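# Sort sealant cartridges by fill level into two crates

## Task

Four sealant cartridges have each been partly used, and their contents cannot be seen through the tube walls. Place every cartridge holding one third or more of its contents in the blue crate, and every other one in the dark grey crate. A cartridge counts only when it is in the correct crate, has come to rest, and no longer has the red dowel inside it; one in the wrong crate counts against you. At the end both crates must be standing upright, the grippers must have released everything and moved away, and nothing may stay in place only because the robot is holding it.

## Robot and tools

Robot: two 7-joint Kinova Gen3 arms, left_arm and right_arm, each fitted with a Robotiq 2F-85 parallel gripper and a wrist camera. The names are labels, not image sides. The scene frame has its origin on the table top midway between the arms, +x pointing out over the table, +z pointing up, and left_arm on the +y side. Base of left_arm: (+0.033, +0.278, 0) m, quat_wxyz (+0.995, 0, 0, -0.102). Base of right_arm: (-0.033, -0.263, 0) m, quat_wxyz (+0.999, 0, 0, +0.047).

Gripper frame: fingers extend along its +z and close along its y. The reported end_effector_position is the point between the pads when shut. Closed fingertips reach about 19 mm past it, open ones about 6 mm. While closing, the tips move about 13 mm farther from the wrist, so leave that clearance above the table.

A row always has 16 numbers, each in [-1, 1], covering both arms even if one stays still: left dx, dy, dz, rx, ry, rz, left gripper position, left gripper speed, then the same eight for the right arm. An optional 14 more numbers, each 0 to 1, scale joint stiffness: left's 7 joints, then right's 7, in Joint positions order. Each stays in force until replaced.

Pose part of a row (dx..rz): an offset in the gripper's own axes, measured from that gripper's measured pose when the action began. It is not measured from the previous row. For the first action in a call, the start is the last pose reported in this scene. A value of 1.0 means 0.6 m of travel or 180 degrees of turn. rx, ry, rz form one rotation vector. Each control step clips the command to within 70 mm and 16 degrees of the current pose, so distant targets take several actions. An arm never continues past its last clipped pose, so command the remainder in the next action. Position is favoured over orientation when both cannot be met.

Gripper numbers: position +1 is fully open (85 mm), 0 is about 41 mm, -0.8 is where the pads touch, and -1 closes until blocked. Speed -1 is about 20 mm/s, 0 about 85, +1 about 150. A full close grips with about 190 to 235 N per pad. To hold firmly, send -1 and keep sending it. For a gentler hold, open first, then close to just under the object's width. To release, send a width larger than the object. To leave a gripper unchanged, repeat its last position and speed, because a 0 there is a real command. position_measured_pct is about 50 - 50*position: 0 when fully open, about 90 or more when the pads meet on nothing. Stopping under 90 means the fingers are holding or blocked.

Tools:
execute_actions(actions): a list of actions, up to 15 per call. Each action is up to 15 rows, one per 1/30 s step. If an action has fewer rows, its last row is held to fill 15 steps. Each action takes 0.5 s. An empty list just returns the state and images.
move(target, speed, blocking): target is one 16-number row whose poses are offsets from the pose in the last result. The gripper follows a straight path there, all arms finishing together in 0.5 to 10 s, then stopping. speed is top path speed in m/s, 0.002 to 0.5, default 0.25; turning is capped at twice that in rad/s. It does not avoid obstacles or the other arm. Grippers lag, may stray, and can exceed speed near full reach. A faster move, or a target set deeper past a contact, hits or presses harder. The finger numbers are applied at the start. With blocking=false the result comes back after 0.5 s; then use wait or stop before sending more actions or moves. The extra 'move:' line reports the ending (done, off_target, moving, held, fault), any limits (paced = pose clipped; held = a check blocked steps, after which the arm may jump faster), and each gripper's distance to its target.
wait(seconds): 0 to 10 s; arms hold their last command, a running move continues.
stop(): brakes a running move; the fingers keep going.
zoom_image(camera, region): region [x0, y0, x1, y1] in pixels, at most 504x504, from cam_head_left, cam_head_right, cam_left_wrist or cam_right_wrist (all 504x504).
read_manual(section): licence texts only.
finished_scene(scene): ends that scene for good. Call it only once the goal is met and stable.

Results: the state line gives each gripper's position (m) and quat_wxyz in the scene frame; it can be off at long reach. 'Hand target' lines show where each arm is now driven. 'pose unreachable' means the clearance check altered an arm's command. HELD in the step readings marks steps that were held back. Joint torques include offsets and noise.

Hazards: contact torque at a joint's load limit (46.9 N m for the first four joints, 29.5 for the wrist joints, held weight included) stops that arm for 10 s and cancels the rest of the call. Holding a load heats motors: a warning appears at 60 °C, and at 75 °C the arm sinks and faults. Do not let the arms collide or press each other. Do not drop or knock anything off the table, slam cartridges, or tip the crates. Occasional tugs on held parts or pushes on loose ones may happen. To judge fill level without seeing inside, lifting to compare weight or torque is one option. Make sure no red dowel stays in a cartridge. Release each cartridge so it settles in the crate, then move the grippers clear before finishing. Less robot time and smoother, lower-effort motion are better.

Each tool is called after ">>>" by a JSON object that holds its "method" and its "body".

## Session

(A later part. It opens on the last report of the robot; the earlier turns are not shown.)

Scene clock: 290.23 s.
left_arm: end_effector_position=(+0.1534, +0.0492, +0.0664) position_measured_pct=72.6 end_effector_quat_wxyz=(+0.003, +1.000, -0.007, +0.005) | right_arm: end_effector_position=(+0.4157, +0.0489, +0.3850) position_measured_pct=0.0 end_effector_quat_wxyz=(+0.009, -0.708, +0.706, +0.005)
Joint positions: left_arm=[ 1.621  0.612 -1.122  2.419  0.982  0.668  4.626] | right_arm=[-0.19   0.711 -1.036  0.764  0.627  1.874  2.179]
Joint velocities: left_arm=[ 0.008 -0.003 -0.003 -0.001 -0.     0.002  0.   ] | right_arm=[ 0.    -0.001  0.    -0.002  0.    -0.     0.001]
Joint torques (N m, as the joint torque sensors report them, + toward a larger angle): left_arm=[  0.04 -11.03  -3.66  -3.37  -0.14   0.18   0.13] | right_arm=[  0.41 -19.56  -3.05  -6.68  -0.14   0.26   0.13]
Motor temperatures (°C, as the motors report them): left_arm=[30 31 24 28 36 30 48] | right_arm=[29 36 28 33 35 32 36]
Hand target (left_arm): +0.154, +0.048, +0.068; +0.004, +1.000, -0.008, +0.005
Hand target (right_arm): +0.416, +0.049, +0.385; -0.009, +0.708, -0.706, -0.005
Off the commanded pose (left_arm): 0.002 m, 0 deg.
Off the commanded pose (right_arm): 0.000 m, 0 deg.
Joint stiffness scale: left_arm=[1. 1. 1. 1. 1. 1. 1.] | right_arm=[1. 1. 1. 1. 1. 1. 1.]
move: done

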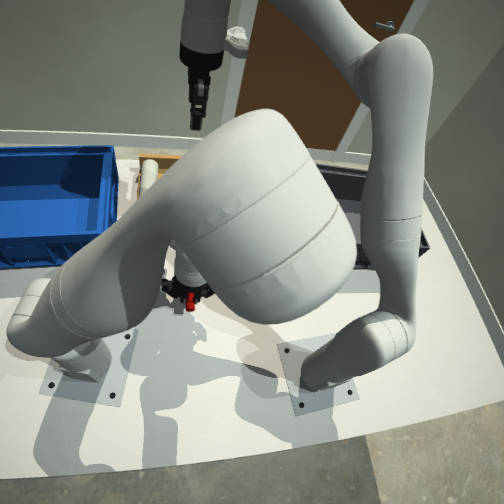

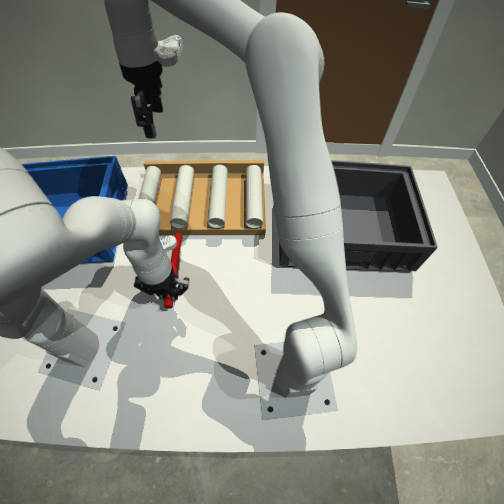

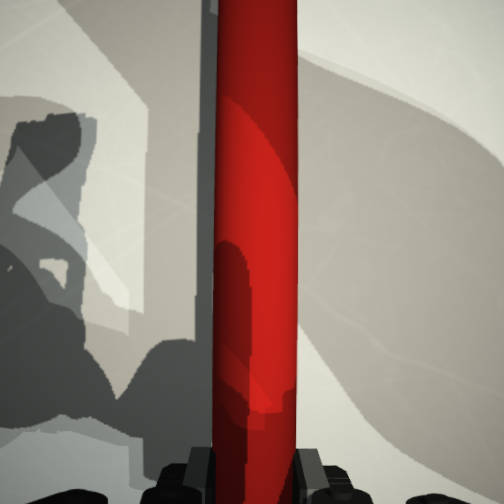

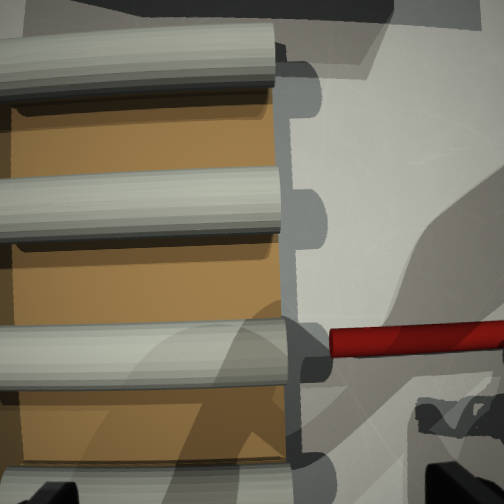

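>>> {"method": "move", "body": {"target": [0.03,-0.011,-0.002,0,0,0,-1,0,0,0,0,0,0,0,1,0], "speed": 0.05}}

>>> {"method": "move", "body": {"target": [0.05,0,0,0,0,0,-1,0,0,0,0,0,0,0,1,0], "speed": 0.03}}

Scene clock: 297.60 s.
left_arm: end_effector_position=(+0.1707, +0.0549, +0.0674) position_measured_pct=72.6 end_effector_quat_wxyz=(+0.004, +1.000, -0.002, +0.006) | right_arm: end_effector_position=(+0.4157, +0.0489, +0.3850) position_measured_pct=0.0 end_effector_quat_wxyz=(+0.009, -0.708, +0.706, +0.005)
Joint positions: left_arm=[ 1.553  0.612 -1.122  2.411  0.979  0.671  4.574] | right_arm=[-0.19   0.711 -1.036  0.764  0.627  1.874  2.179]
Joint velocities: left_arm=[-0.011 -0.    -0.    -0.    -0.002  0.001 -0.001] | right_arm=[-0.    -0.     0.     0.002 -0.001  0.     0.001]
Joint torques (N m, as the joint torque sensors report them, + toward a larger angle): left_arm=[ -0.26 -11.04  -4.1   -3.3   -0.26  -0.09  -0.01] | right_arm=[  0.42 -19.5   -3.19  -6.84   0.18   0.45   0.2 ]
Motor temperatures (°C, as the motors report them): left_arm=[30 31 25 28 36 30 48] | right_arm=[29 36 28 33 35 32 36]
Hand target (left_arm): +0.172, +0.055, +0.068; +0.003, +1.000, -0.007, +0.005
Hand target (right_arm): +0.416, +0.049, +0.385; -0.009, +0.708, -0.706, -0.005
Off the commanded pose (left_arm): 0.001 m, 1 deg.
Off the commanded pose (right_arm): 0.000 m, 0 deg.
Joint stiffness scale: left_arm=[1. 1. 1. 1. 1. 1. 1.] | right_arm=[1. 1. 1. 1. 1. 1. 1.]
move: done

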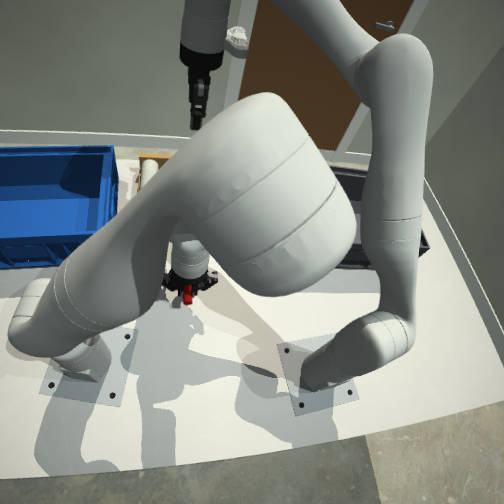

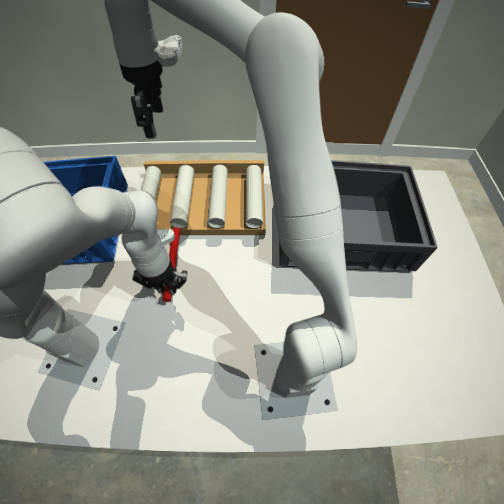

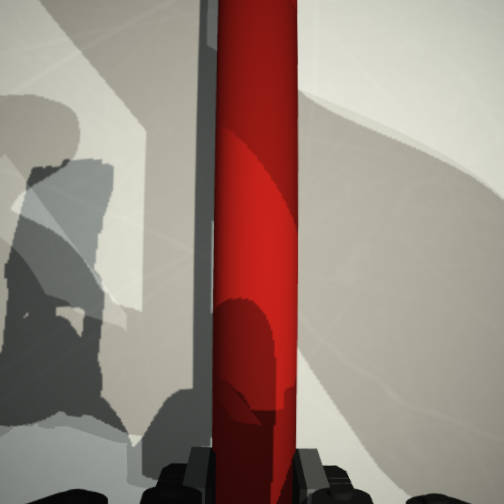

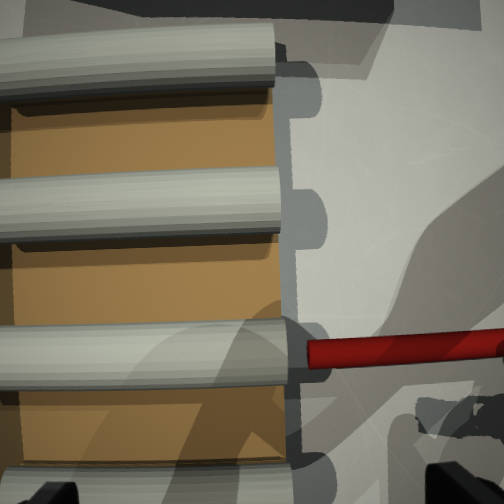

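Scene clock: 298.90 s.
left_arm: end_effector_position=(+0.2013, +0.0537, +0.0687) position_measured_pct=72.6 end_effector_quat_wxyz=(+0.008, +1.000, +0.004, +0.009) | right_arm: end_effector_position=(+0.4157, +0.0489, +0.3850) position_measured_pct=0.0 end_effector_quat_wxyz=(+0.009, -0.708, +0.706, +0.005)
Joint positions: left_arm=[ 1.458  0.634 -1.122  2.364  0.977  0.702  4.518] | right_arm=[-0.19   0.711 -1.036  0.764  0.627  1.874  2.179]
Joint velocities: left_arm=[-0.008  0.007 -0.    -0.001  0.     0.003 -0.002] | right_arm=[ 0.001 -0.     0.    -0.     0.001 -0.002  0.   ]
Joint torques (N m, as the joint torque sensors report them, + toward a larger angle): left_arm=[ -0.18 -11.43  -4.2   -3.73  -0.15  -0.11   0.11] | right_arm=[  0.31 -19.77  -3.26  -6.32   0.58   0.18   0.13]
Motor temperatures (°C, as the motors report them): left_arm=[30 31 25 28 36 30 48] | right_arm=[29 36 28 33 35 32 36]
Hand target (left_arm): +0.201, +0.055, +0.068; +0.005, +1.000, -0.002, +0.006
Hand target (right_arm): +0.416, +0.049, +0.385; -0.009, +0.708, -0.706, -0.005
Off the commanded pose (left_arm): 0.001 m, 1 deg.
Off the commanded pose (right_arm): 0.000 m, 0 deg.
Joint stiffness scale: left_arm=[1. 1. 1. 1. 1. 1. 1.] | right_arm=[1. 1. 1. 1. 1. 1. 1.]
move: done

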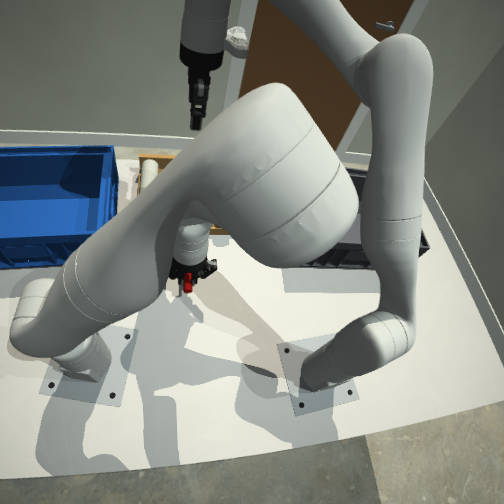

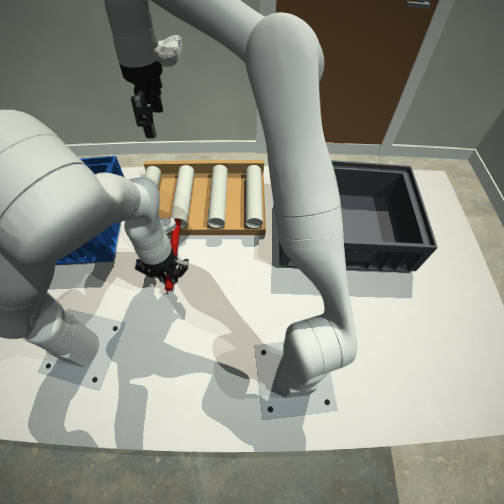

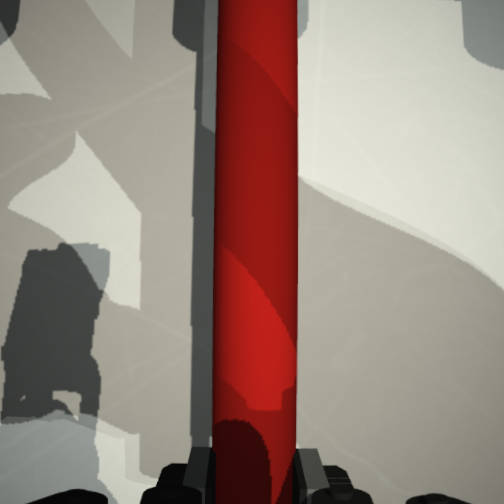

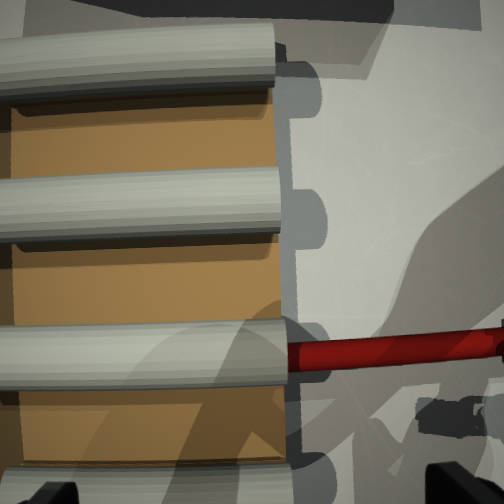

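>>> {"method": "execute_actions", "body": {"actions": [[[0.02,0,0,0.005,-0.0057,0.0055,-1,0,0,0,0,0,0,0,1,0]],[[0.02,0,0,0,0,0,-1,0,0,0,0,0,0,0,1,0]],[[0.02,0,0,0,0,0,-1,0,0,0,0,0,0,0,1,0]],[[0.02,0,0,0,0,0,-1,0,0,0,0,0,0,0,1,0]],[[0.02,0,0,0,0,0,-1,0,0,0,0,0,0,0,1,0]],[[0.02,0,0,0,0,0,-1,0,0,0,0,0,0,0,1,0]],[[0.02,0,0,0,0,0,-1,0,0,0,0,0,0,0,1,0]],[[0.02,0,0,0,0,0,-1,0,0,0,0,0,0,0,1,0]]]}}

Scene clock: 339.93 s.
left_arm: end_effector_position=(+0.2205, +0.0501, +0.0639) position_measured_pct=72.6 end_effector_quat_wxyz=(+0.014, +0.997, +0.005, -0.074) | right_arm: end_effector_position=(+0.4157, +0.0489, +0.3850) position_measured_pct=0.0 end_effector_quat_wxyz=(+0.009, -0.708, +0.706, +0.005)
Joint positions: left_arm=[ 1.241  0.73  -1.095  2.229  0.95   0.948  4.419] | right_arm=[-0.19   0.711 -1.036  0.764  0.627  1.874  2.179]
Joint velocities: left_arm=[-0.001  0.007 -0.001 -0.002 -0.     0.003 -0.003] | right_arm=[ 0.    -0.001 -0.    -0.     0.001  0.002  0.   ]
Joint torques (N m, as the joint torque sensors report them, + toward a larger angle): left_arm=[ -3.53 -12.02  -8.5   -9.33   0.95  -3.93   0.16] | right_arm=[  0.21 -19.47  -3.59  -6.77   0.31   0.06   0.19]
Motor temperatures (°C, as the motors report them): left_arm=[30 31 24 28 36 30 48] | right_arm=[29 36 28 33 35 32 36]
Hand target (left_arm): +0.232, +0.051, +0.064; +0.013, +0.998, +0.005, -0.062
Hand target (right_arm): +0.416, +0.049, +0.385; -0.009, +0.708, -0.706, -0.005
Off the commanded pose (left_arm): 0.012 m, 1 deg.
Off the commanded pose (right_arm): 0.000 m, 0 deg.
Joint stiffness scale: left_arm=[1. 1. 1. 1. 1. 1. 1.] | right_arm=[1. 1. 1. 1. 1. 1. 1.]
Step readings (end_effector_position; steps 1 to 15: 1st action; 16 to 30: 2nd action; 31 to 45: 3rd action; 46 to 60: 4th action; 61 to 75: 5th action; 76 to 90: 6th action; 91 to 105: 7th action; 106 to 120: 8th action):
0: left_arm (+0.2015, +0.0540, +0.0686) | right_arm (+0.4157, +0.0489, +0.3850)
1: left_arm (+0.2019, +0.0539, +0.0687) | right_arm (+0.4157, +0.0489, +0.3850)
2: left_arm (+0.2036, +0.0534, +0.0692) | right_arm (+0.4157, +0.0489, +0.3850)
4: left_arm (+0.2080, +0.0523, +0.0699) | right_arm (+0.4157, +0.0489, +0.3850)
8: left_arm (+0.2123, +0.0520, +0.0700) | right_arm (+0.4157, +0.0489, +0.3850)
15: left_arm (+0.2138, +0.0527, +0.0697) | right_arm (+0.4157, +0.0489, +0.3850)
16: left_arm (+0.2145, +0.0526, +0.0698) | right_arm (+0.4157, +0.0489, +0.3850)
17: left_arm (+0.2170, +0.0521, +0.0701) | right_arm (+0.4157, +0.0489, +0.3850)
19: left_arm (+0.2181, +0.0518, +0.0701) | right_arm (+0.4157, +0.0489, +0.3850)
23: left_arm (+0.2182, +0.0521, +0.0698) | right_arm (+0.4157, +0.0489, +0.3850)
30: left_arm (+0.2182, +0.0524, +0.0695) | right_arm (+0.4157, +0.0489, +0.3850)
31: left_arm (+0.2184, +0.0522, +0.0695) | right_arm (+0.4157, +0.0489, +0.3850)
32: left_arm (+0.2184, +0.0517, +0.0695) | right_arm (+0.4157, +0.0489, +0.3850)
34: left_arm (+0.2187, +0.0515, +0.0694) | right_arm (+0.4157, +0.0489, +0.3850)
38: left_arm (+0.2188, +0.0517, +0.0691) | right_arm (+0.4157, +0.0489, +0.3850)
45: left_arm (+0.2188, +0.0520, +0.0687) | right_arm (+0.4157, +0.0489, +0.3850)
46: left_arm (+0.2188, +0.0519, +0.0687) | right_arm (+0.4157, +0.0489, +0.3850)
47: left_arm (+0.2188, +0.0513, +0.0686) | right_arm (+0.4157, +0.0489, +0.3850)
49: left_arm (+0.2190, +0.0511, +0.0685) | right_arm (+0.4157, +0.0489, +0.3850)
53: left_arm (+0.2191, +0.0513, +0.0682) | right_arm (+0.4157, +0.0489, +0.3850)
60: left_arm (+0.2191, +0.0515, +0.0678) | right_arm (+0.4157, +0.0489, +0.3850)
61: left_arm (+0.2191, +0.0514, +0.0678) | right_arm (+0.4157, +0.0489, +0.3850)
62: left_arm (+0.2192, +0.0509, +0.0677) | right_arm (+0.4157, +0.0489, +0.3850)
64: left_arm (+0.2194, +0.0506, +0.0676) | right_arm (+0.4157, +0.0489, +0.3850)
68: left_arm (+0.2195, +0.0508, +0.0674) | right_arm (+0.4157, +0.0489, +0.3850)
75: left_arm (+0.2195, +0.0511, +0.0670) | right_arm (+0.4157, +0.0489, +0.3850)
76: left_arm (+0.2194, +0.0510, +0.0669) | right_arm (+0.4157, +0.0489, +0.3850)
77: left_arm (+0.2195, +0.0505, +0.0669) | right_arm (+0.4157, +0.0489, +0.3850)
79: left_arm (+0.2197, +0.0502, +0.0668) | right_arm (+0.4157, +0.0489, +0.3850)
83: left_arm (+0.2198, +0.0505, +0.0664) | right_arm (+0.4157, +0.0489, +0.3850)
90: left_arm (+0.2198, +0.0508, +0.0661) | right_arm (+0.4157, +0.0489, +0.3850)
91: left_arm (+0.2198, +0.0506, +0.0660) | right_arm (+0.4157, +0.0489, +0.3850)
92: left_arm (+0.2199, +0.0501, +0.0659) | right_arm (+0.4157, +0.0489, +0.3850)
94: left_arm (+0.2201, +0.0499, +0.0658) | right_arm (+0.4157, +0.0489, +0.3850)
98: left_arm (+0.2202, +0.0502, +0.0654) | right_arm (+0.4157, +0.0489, +0.3850)
105: left_arm (+0.2202, +0.0505, +0.0650) | right_arm (+0.4157, +0.0489, +0.3850)
106: left_arm (+0.2201, +0.0503, +0.0650) | right_arm (+0.4157, +0.0489, +0.3850)
107: left_arm (+0.2202, +0.0498, +0.0649) | right_arm (+0.4157, +0.0489, +0.3850)
109: left_arm (+0.2204, +0.0496, +0.0646) | right_arm (+0.4157, +0.0489, +0.3850)
113: left_arm (+0.2205, +0.0498, +0.0643) | right_arm (+0.4157, +0.0489, +0.3850)
120: end_effector_position above

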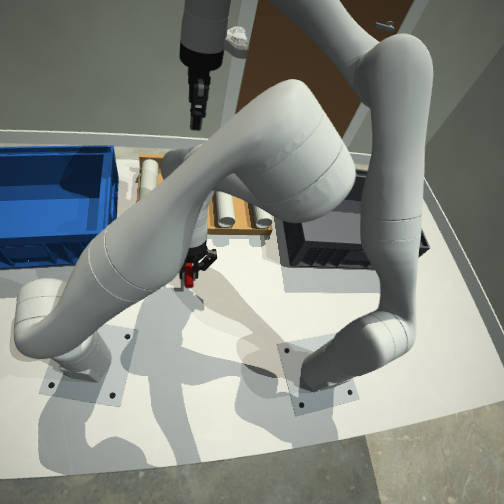

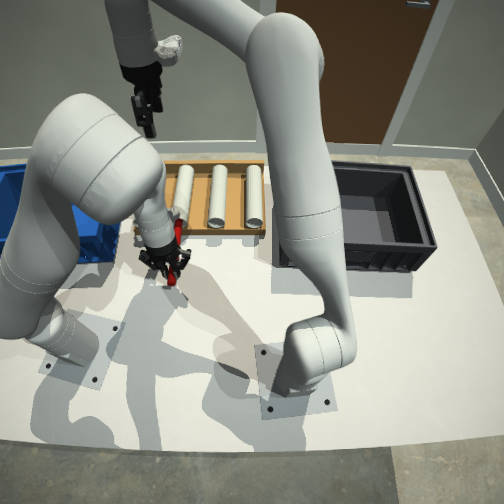

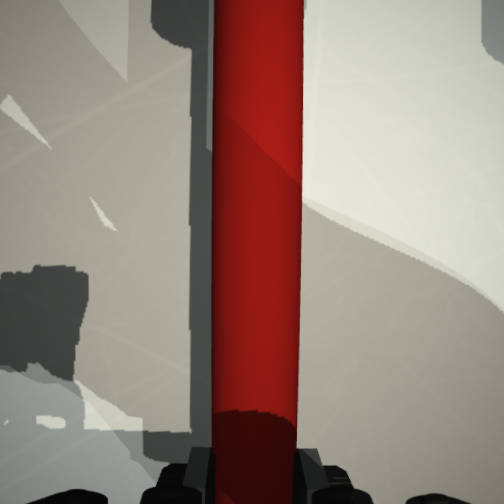

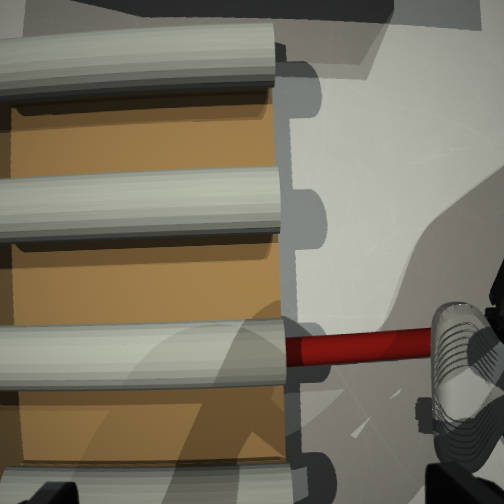

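>>> {"method": "move", "body": {"target": [-0.1153,-0.0013,0.0172,0,0,0,-1,0,0,0,0,0,0,0,1,0], "speed": 0.08}}

Scene clock: 361.57 s.
left_arm: end_effector_position=(+0.1499, +0.0517, +0.0632) position_measured_pct=72.6 end_effector_quat_wxyz=(+0.011, +0.997, -0.001, -0.076) | right_arm: end_effector_position=(+0.4157, +0.0489, +0.3850) position_measured_pct=0.0 end_effector_quat_wxyz=(+0.009, -0.708, +0.706, +0.005)
Joint positions: left_arm=[ 1.431  0.661 -1.096  2.369  0.982  0.86   4.494] | right_arm=[-0.19   0.711 -1.036  0.764  0.627  1.874  2.179]
Joint velocities: left_arm=[ 0.009 -0.001 -0.001  0.     0.001  0.     0.   ] | right_arm=[ 0.    -0.001 -0.    -0.    -0.001 -0.002  0.   ]
Joint torques (N m, as the joint torque sensors report them, + toward a larger angle): left_arm=[ -0.08 -11.57  -3.86  -3.06  -0.2    0.46  -0.09] | right_arm=[  0.3  -19.74  -3.16  -6.79   0.29   0.51   0.08]
Motor temperatures (°C, as the motors report them): left_arm=[30 31 25 28 36 30 48] | right_arm=[29 36 28 33 35 32 36]
Hand target (left_arm): +0.150, +0.050, +0.064; +0.014, +0.997, +0.005, -0.074
Hand target (right_arm): +0.416, +0.049, +0.385; -0.009, +0.708, -0.706, -0.005
Off the commanded pose (left_arm): 0.002 m, 1 deg.
Off the commanded pose (right_arm): 0.000 m, 0 deg.
Joint stiffness scale: left_arm=[1. 1. 1. 1. 1. 1. 1.] | right_arm=[1. 1. 1. 1. 1. 1. 1.]
move: done

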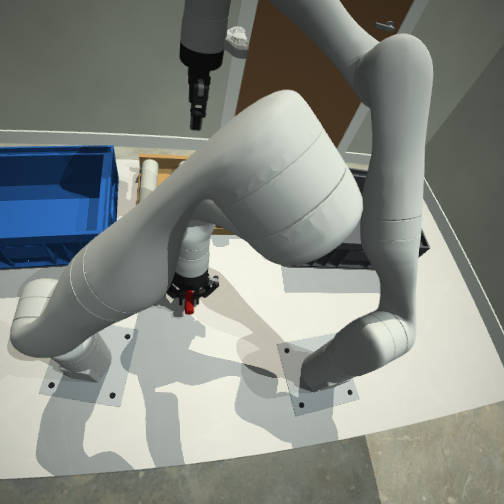

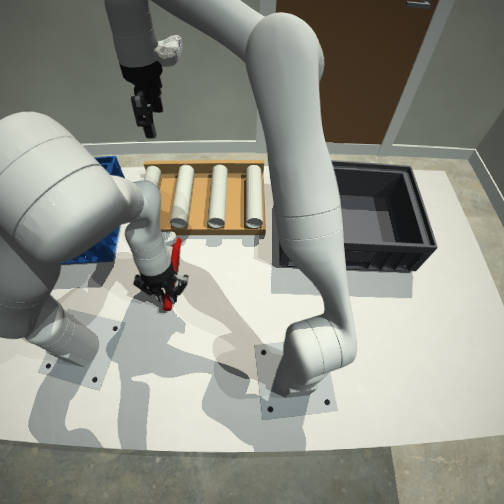

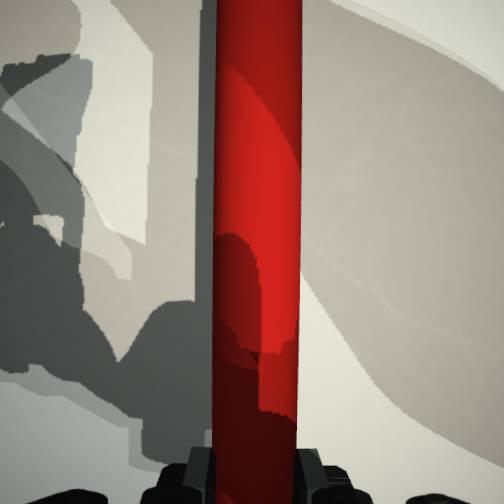

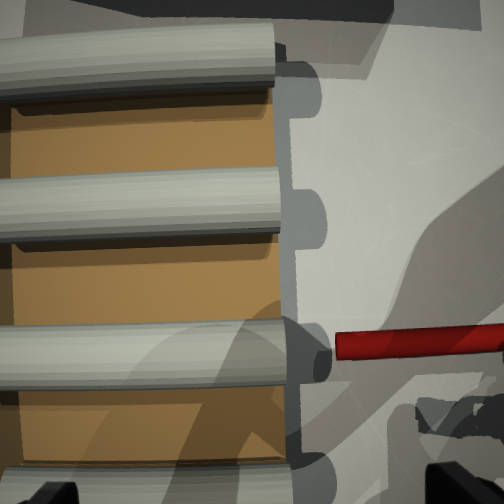

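>>> {"method": "move", "body": {"target": [-0.0145,0.1797,0.0698,0.007,0.0484,-0.0006,-1,0,0,0,0,0,0,0,1,0], "speed": 0.12}}

>>> {"method": "move", "body": {"target": [0,0,0,0,0,0,-0.1,0,0,0,0,0,0,0,1,0], "speed": 0.1}}

Scene clock: 380.67 s.
left_arm: end_effector_position=(+0.1354, -0.0548, +0.0271) position_measured_pct=72.6 end_effector_quat_wxyz=(-0.000, +1.000, +0.000, -0.003) | right_arm: end_effector_position=(+0.4157, +0.0489, +0.3850) position_measured_pct=0.0 end_effector_quat_wxyz=(+0.009, -0.708, +0.706, +0.005)
Joint positions: left_arm=[ 1.674  0.824 -0.987  2.161  1.065  0.78   4.879] | right_arm=[-0.19   0.711 -1.036  0.764  0.627  1.874  2.179]
Joint velocities: left_arm=[ 0.006  0.002  0.001 -0.004 -0.     0.001  0.   ] | right_arm=[-0.001 -0.001 -0.    -0.     0.001 -0.    -0.001]
Joint torques (N m, as the joint torque sensors report them, + toward a larger angle): left_arm=[  0.92 -13.12  -2.89  -3.     0.16   0.31   0.22] | right_arm=[  0.51 -19.24  -3.42  -6.32   0.01   0.45   0.12]
Motor temperatures (°C, as the motors report them): left_arm=[30 31 25 28 36 30 48] | right_arm=[29 36 28 33 35 32 36]
Hand target (left_arm): +0.135, -0.057, +0.025; -0.001, +1.000, +0.000, -0.001
Hand target (right_arm): +0.416, +0.049, +0.385; -0.009, +0.708, -0.706, -0.005
Off the commanded pose (left_arm): 0.003 m, 0 deg.
Off the commanded pose (right_arm): 0.000 m, 0 deg.
Joint stiffness scale: left_arm=[1. 1. 1. 1. 1. 1. 1.] | right_arm=[1. 1. 1. 1. 1. 1. 1.]
move: done

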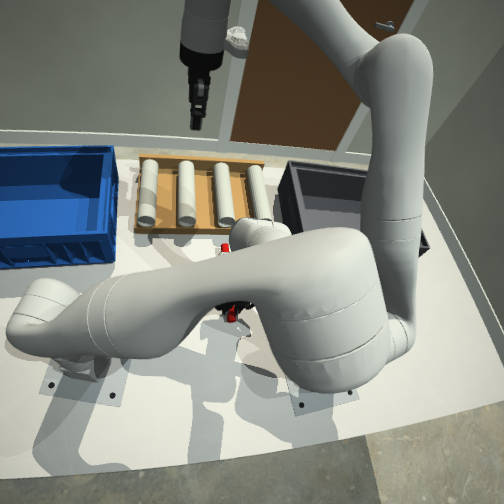

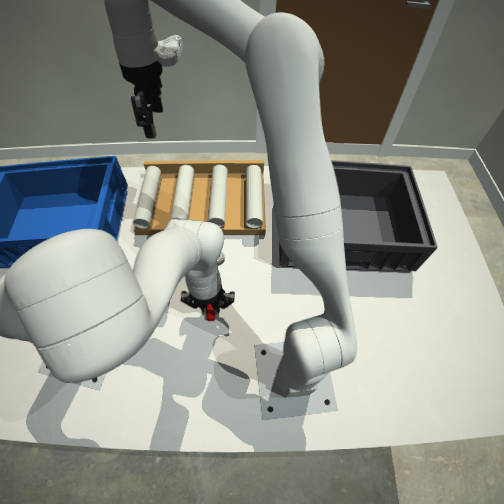

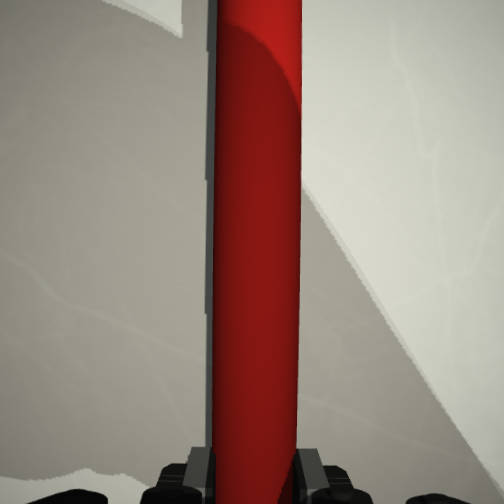

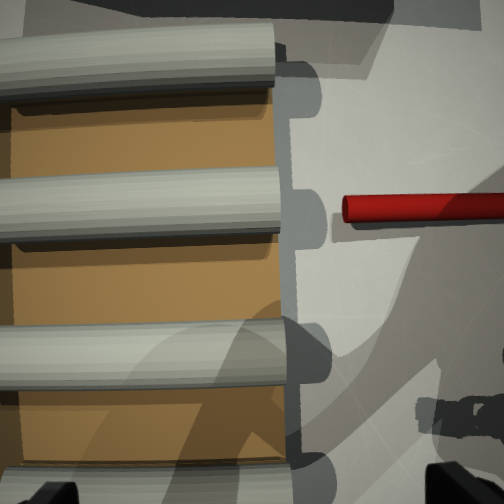

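Scene clock: 381.23 s.
left_arm: end_effector_position=(+0.1354, -0.0548, +0.0271) position_measured_pct=54.8 end_effector_quat_wxyz=(-0.000, +1.000, +0.000, -0.003) | right_arm: end_effector_position=(+0.4157, +0.0489, +0.3850) position_measured_pct=0.0 end_effector_quat_wxyz=(+0.009, -0.708, +0.706, +0.005)
Joint positions: left_arm=[ 1.674  0.824 -0.987  2.161  1.065  0.78   4.879] | right_arm=[-0.19   0.711 -1.036  0.764  0.627  1.874  2.179]
Joint velocities: left_arm=[ 0.001 -0.002 -0.001  0.    -0.    -0.001 -0.   ] | right_arm=[-0.     0.001  0.    -0.002 -0.     0.001  0.   ]
Joint torques (N m, as the joint torque sensors report them, + toward a larger angle): left_arm=[ -0.03 -14.9   -5.24  -3.33  -0.28  -0.07  -0.01] | right_arm=[  0.73 -19.44  -3.04  -7.     0.15   0.27   0.21]
Motor temperatures (°C, as the motors report them): left_arm=[30 31 25 28 36 30 48] | right_arm=[29 36 28 33 35 32 36]
Hand target (left_arm): +0.135, -0.055, +0.027; -0.000, +1.000, +0.000, -0.003
Hand target (right_arm): +0.416, +0.049, +0.385; -0.009, +0.708, -0.706, -0.005
Off the commanded pose (left_arm): 0.000 m, 0 deg.
Off the commanded pose (right_arm): 0.000 m, 0 deg.
Joint stiffness scale: left_arm=[1. 1. 1. 1. 1. 1. 1.] | right_arm=[1. 1. 1. 1. 1. 1. 1.]
move: done

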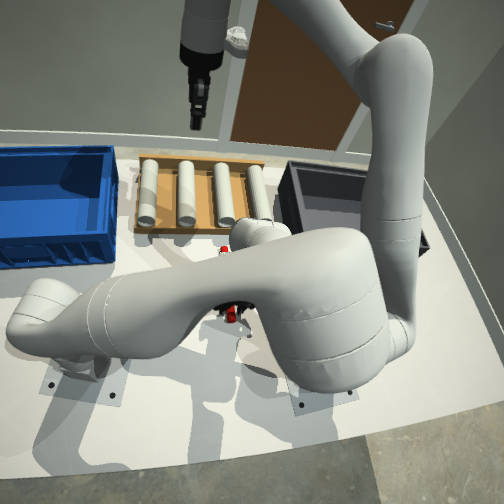

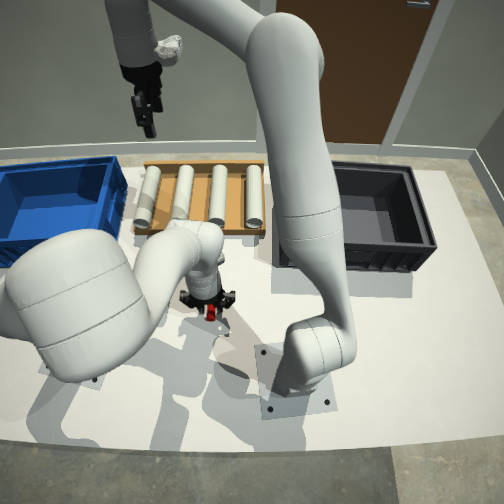

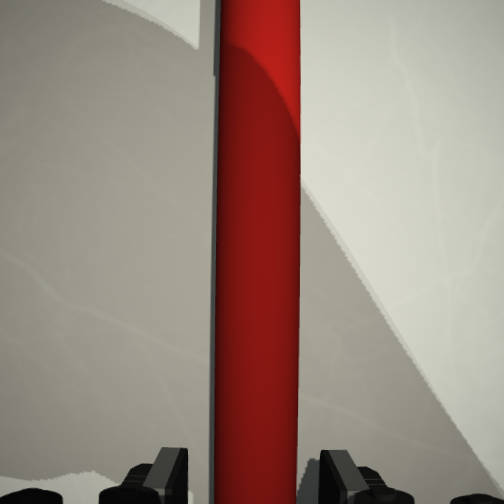

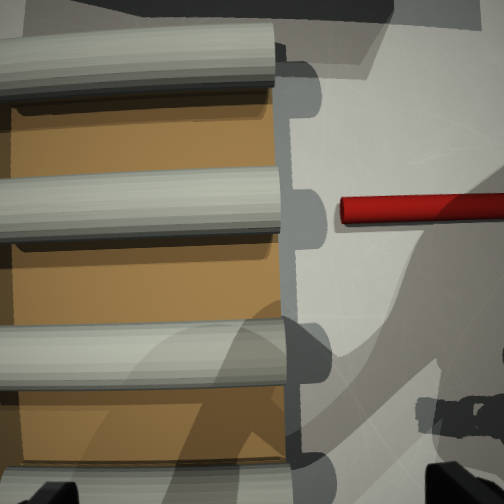

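>>> {"method": "move", "body": {"target": [0,0,0.007,0,0,0,-0.1,0,0,0,0,0,0,0,1,0], "speed": 0.03}}

>>> {"method": "move", "body": {"target": [0,0,0,0,0,0,-1,0,0,0,0,0,0,0,1,0], "speed": 0.1}}

>>> {"method": "move", "body": {"target": [0.05,0.005,-0.073,0,0,0,-1,0,0,0,0,0,0,0,1,0], "speed": 0.1}}

Scene clock: 390.13 s.
left_arm: end_effector_position=(+0.1355, -0.0550, +0.0250) position_measured_pct=54.8 end_effector_quat_wxyz=(-0.000, +1.000, -0.000, -0.003) | right_arm: end_effector_position=(+0.4157, +0.0489, +0.3850) position_measured_pct=0.0 end_effector_quat_wxyz=(+0.009, -0.708, +0.706, +0.005)
Joint positions: left_arm=[ 1.669  0.828 -0.981  2.161  1.072  0.777  4.874] | right_arm=[-0.19   0.711 -1.036  0.764  0.627  1.874  2.179]
Joint velocities: left_arm=[-0.003  0.    -0.    -0.     0.    -0.001 -0.001] | right_arm=[-0.    -0.001  0.    -0.001  0.001  0.001 -0.001]
Joint torques (N m, as the joint torque sensors report them, + toward a larger angle): left_arm=[ -0.21 -14.99  -5.19  -3.06  -0.22  -0.08   0.05] | right_arm=[  0.65 -19.18  -3.24  -7.13  -0.24   0.26   0.18]
Motor temperatures (°C, as the motors report them): left_arm=[30 31 25 28 36 30 48] | right_arm=[29 36 28 33 35 32 36]
Hand target (left_arm): +0.135, -0.055, +0.023; -0.000, +1.000, +0.000, -0.003
Hand target (right_arm): +0.416, +0.049, +0.385; -0.009, +0.708, -0.706, -0.005
Off the commanded pose (left_arm): 0.002 m, 0 deg.
Off the commanded pose (right_arm): 0.000 m, 0 deg.
Joint stiffness scale: left_arm=[1. 1. 1. 1. 1. 1. 1.] | right_arm=[1. 1. 1. 1. 1. 1. 1.]
move: done

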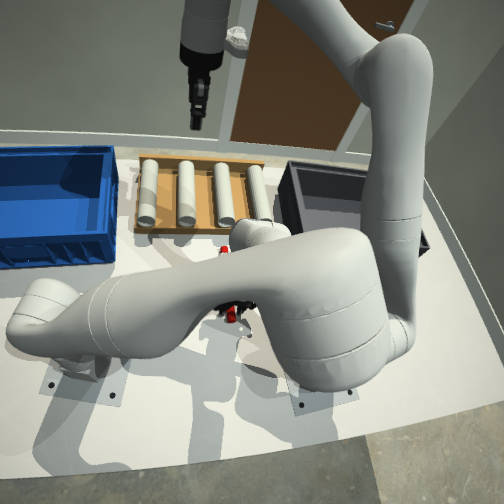

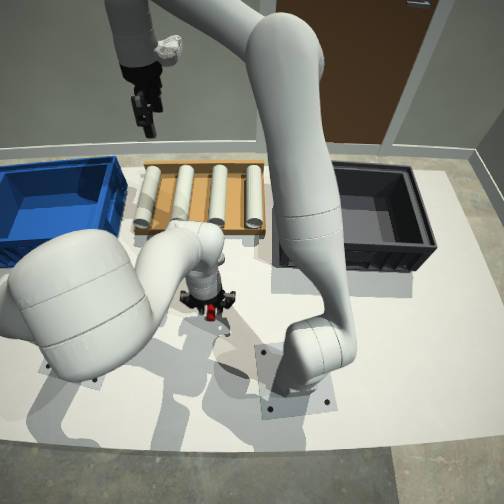

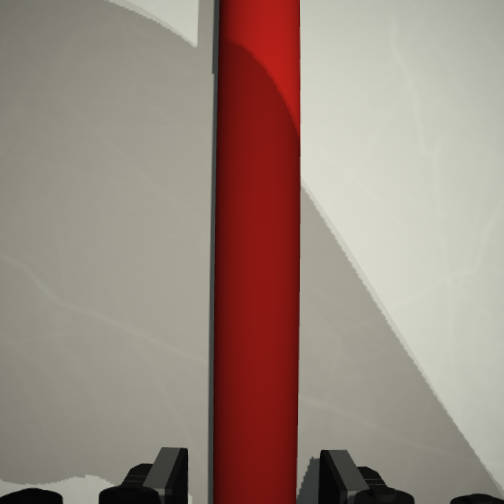

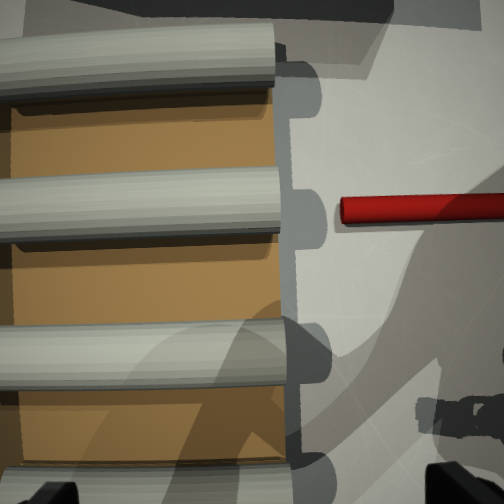

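Scene clock: 390.63 s.
left_arm: end_effector_position=(+0.1355, -0.0551, +0.0253) position_measured_pct=72.6 end_effector_quat_wxyz=(+0.000, +1.000, -0.000, -0.003) | right_arm: end_effector_position=(+0.4157, +0.0489, +0.3850) position_measured_pct=0.0 end_effector_quat_wxyz=(+0.009, -0.708, +0.706, +0.005)
Joint positions: left_arm=[ 1.669  0.827 -0.981  2.161  1.072  0.777  4.874] | right_arm=[-0.19   0.711 -1.036  0.764  0.627  1.874  2.179]
Joint velocities: left_arm=[-0.    -0.    -0.001 -0.    -0.     0.001 -0.   ] | right_arm=[-0.    -0.001 -0.     0.001 -0.001  0.     0.002]
Joint torques (N m, as the joint torque sensors report them, + toward a larger angle): left_arm=[  0.74 -11.59  -1.97  -5.4    1.69  -0.83   0.17] | right_arm=[  0.33 -19.88  -3.51  -6.94  -0.13   0.03   0.23]
Motor temperatures (°C, as the motors report them): left_arm=[30 31 25 28 36 30 48] | right_arm=[29 36 28 33 35 32 36]
Hand target (left_arm): +0.136, -0.055, +0.025; -0.000, +1.000, -0.000, -0.003
Hand target (right_arm): +0.416, +0.049, +0.385; -0.009, +0.708, -0.706, -0.005
Off the commanded pose (left_arm): 0.000 m, 0 deg.
Off the commanded pose (right_arm): 0.000 m, 0 deg.
Joint stiffness scale: left_arm=[1. 1. 1. 1. 1. 1. 1.] | right_arm=[1. 1. 1. 1. 1. 1. 1.]
move: done

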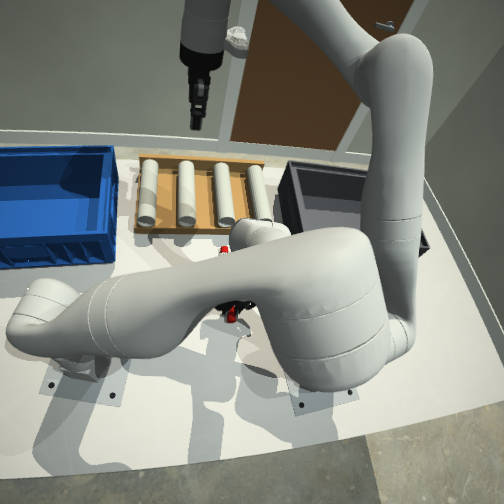

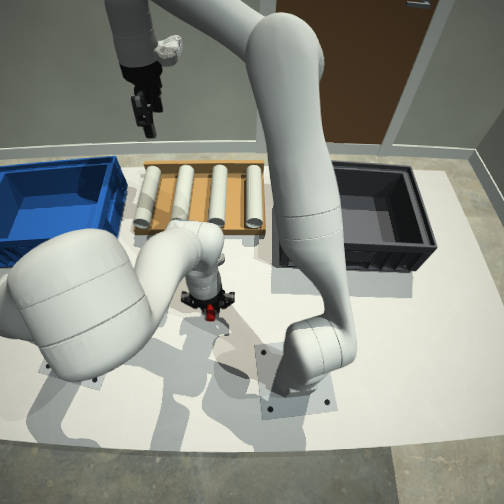

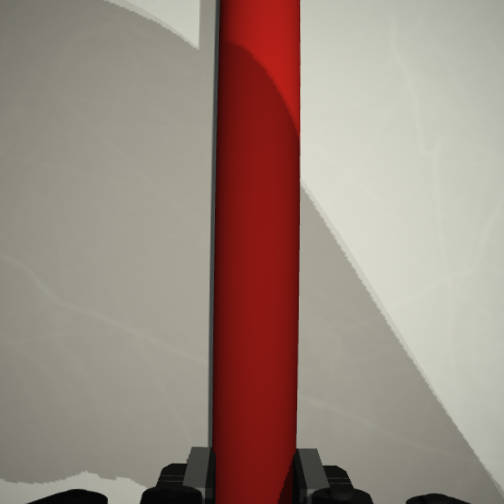

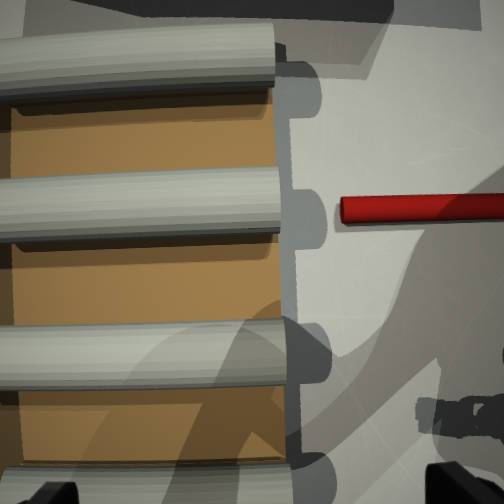

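Scene clock: 391.57 s.
left_arm: end_effector_position=(+0.1639, -0.0584, +0.0665) position_measured_pct=72.6 end_effector_quat_wxyz=(+0.000, +1.000, -0.001, -0.003) | right_arm: end_effector_position=(+0.4157, +0.0489, +0.3850) position_measured_pct=0.0 end_effector_quat_wxyz=(+0.009, -0.708, +0.706, +0.005)
Joint positions: left_arm=[ 1.66   0.773 -1.09   2.093  0.935  0.887  4.922] | right_arm=[-0.19   0.711 -1.036  0.764  0.627  1.874  2.179]
Joint velocities: left_arm=[ 0.001  0.    -0.008 -0.002  0.     0.009  0.   ] | right_arm=[ 0.     0.    -0.    -0.     0.001 -0.001  0.002]
Joint torques (N m, as the joint torque sensors report them, + toward a larger angle): left_arm=[ -0.18 -14.96  -5.76  -4.54  -0.07  -0.14   0.2 ] | right_arm=[  0.34 -19.45  -3.55  -6.79   0.2    0.23   0.13]
Motor temperatures (°C, as the motors report them): left_arm=[30 31 25 28 36 30 48] | right_arm=[29 36 28 33 35 32 36]
Hand target (left_arm): +0.166, -0.058, +0.069; +0.000, +1.000, -0.000, -0.003
Hand target (right_arm): +0.416, +0.049, +0.385; -0.009, +0.708, -0.706, -0.005
Off the commanded pose (left_arm): 0.003 m, 0 deg.
Off the commanded pose (right_arm): 0.000 m, 0 deg.
Joint stiffness scale: left_arm=[1. 1. 1. 1. 1. 1. 1.] | right_arm=[1. 1. 1. 1. 1. 1. 1.]
move: done

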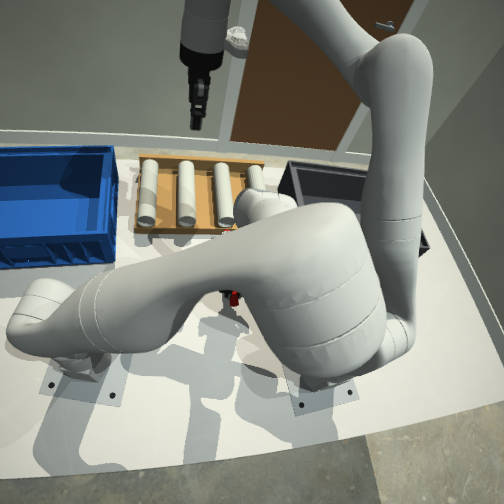

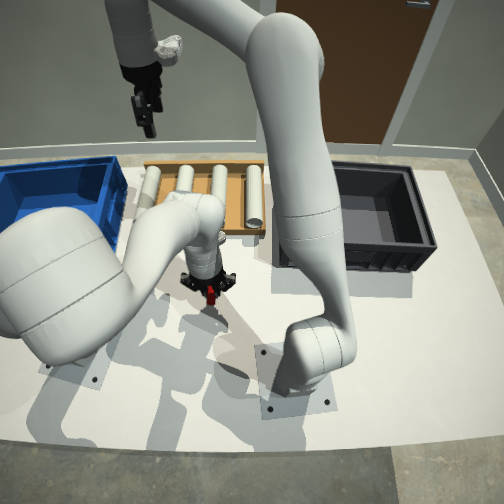

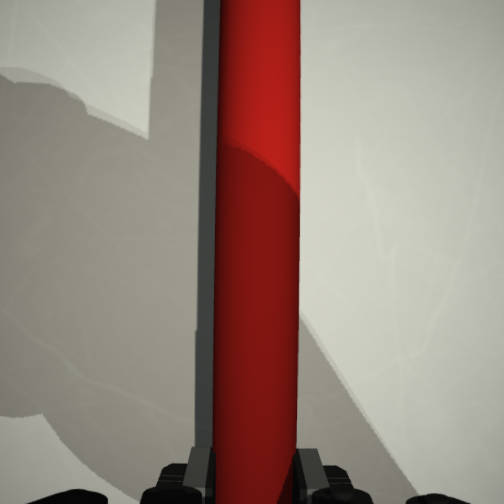

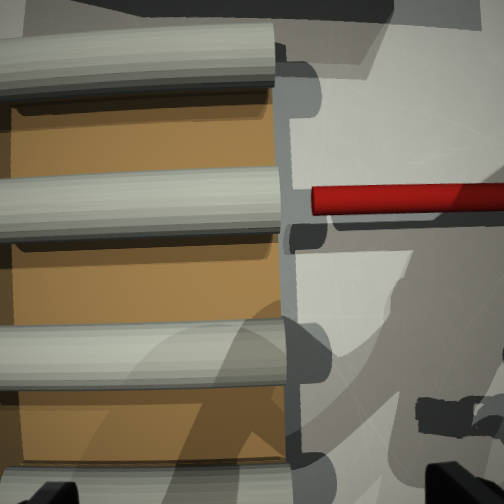

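>>> {"method": "move", "body": {"target": [0.1,0,-0.003,0,0,0,-1,0,0,0,0,0,0,0,1,0], "speed": 0.04}}

Scene clock: 399.37 s.
left_arm: end_effector_position=(+0.2241, -0.0604, +0.0692) position_measured_pct=72.6 end_effector_quat_wxyz=(+0.005, +1.000, +0.004, -0.002) | right_arm: end_effector_position=(+0.4157, +0.0489, +0.3850) position_measured_pct=0.0 end_effector_quat_wxyz=(+0.009, -0.708, +0.706, +0.005)
Joint positions: left_arm=[ 1.501  0.806 -1.09   2.01   0.934  0.934  4.826] | right_arm=[-0.19   0.711 -1.036  0.764  0.627  1.874  2.179]
Joint velocities: left_arm=[-0.007  0.003 -0.    -0.001 -0.     0.001 -0.001] | right_arm=[-0.    -0.    -0.    -0.     0.001  0.    -0.001]
Joint torques (N m, as the joint torque sensors report them, + toward a larger angle): left_arm=[ -0.28 -15.68  -5.87  -4.7   -0.19  -0.08  -0.07] | right_arm=[  0.32 -19.33  -3.    -6.79   0.24   0.37   0.48]
Motor temperatures (°C, as the motors report them): left_arm=[30 31 25 28 36 30 48] | right_arm=[29 36 28 33 35 32 36]
Hand target (left_arm): +0.224, -0.059, +0.068; +0.000, +1.000, -0.001, -0.003
Hand target (right_arm): +0.416, +0.049, +0.385; -0.009, +0.708, -0.706, -0.005
Off the commanded pose (left_arm): 0.002 m, 1 deg.
Off the commanded pose (right_arm): 0.000 m, 0 deg.
Joint stiffness scale: left_arm=[1. 1. 1. 1. 1. 1. 1.] | right_arm=[1. 1. 1. 1. 1. 1. 1.]
move: done

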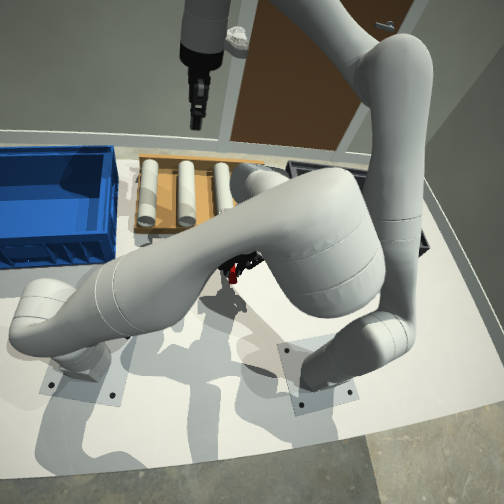

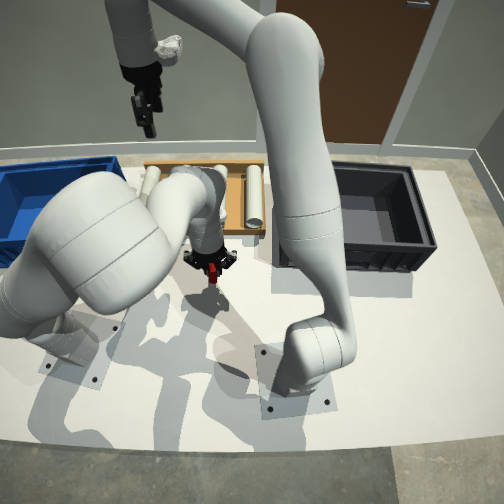

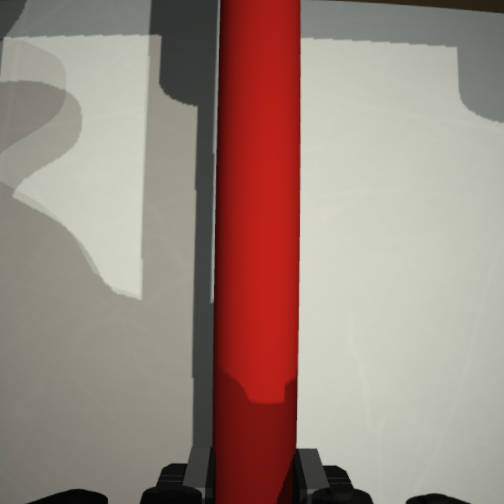

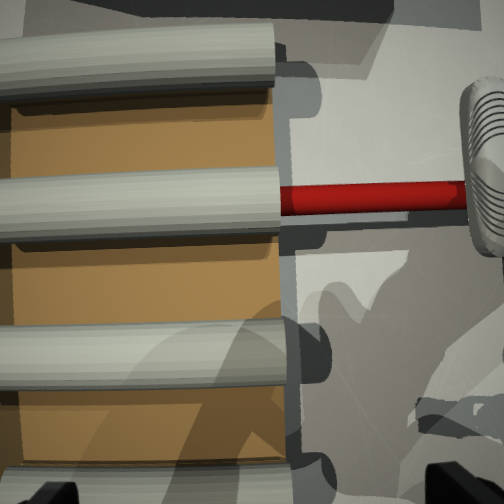

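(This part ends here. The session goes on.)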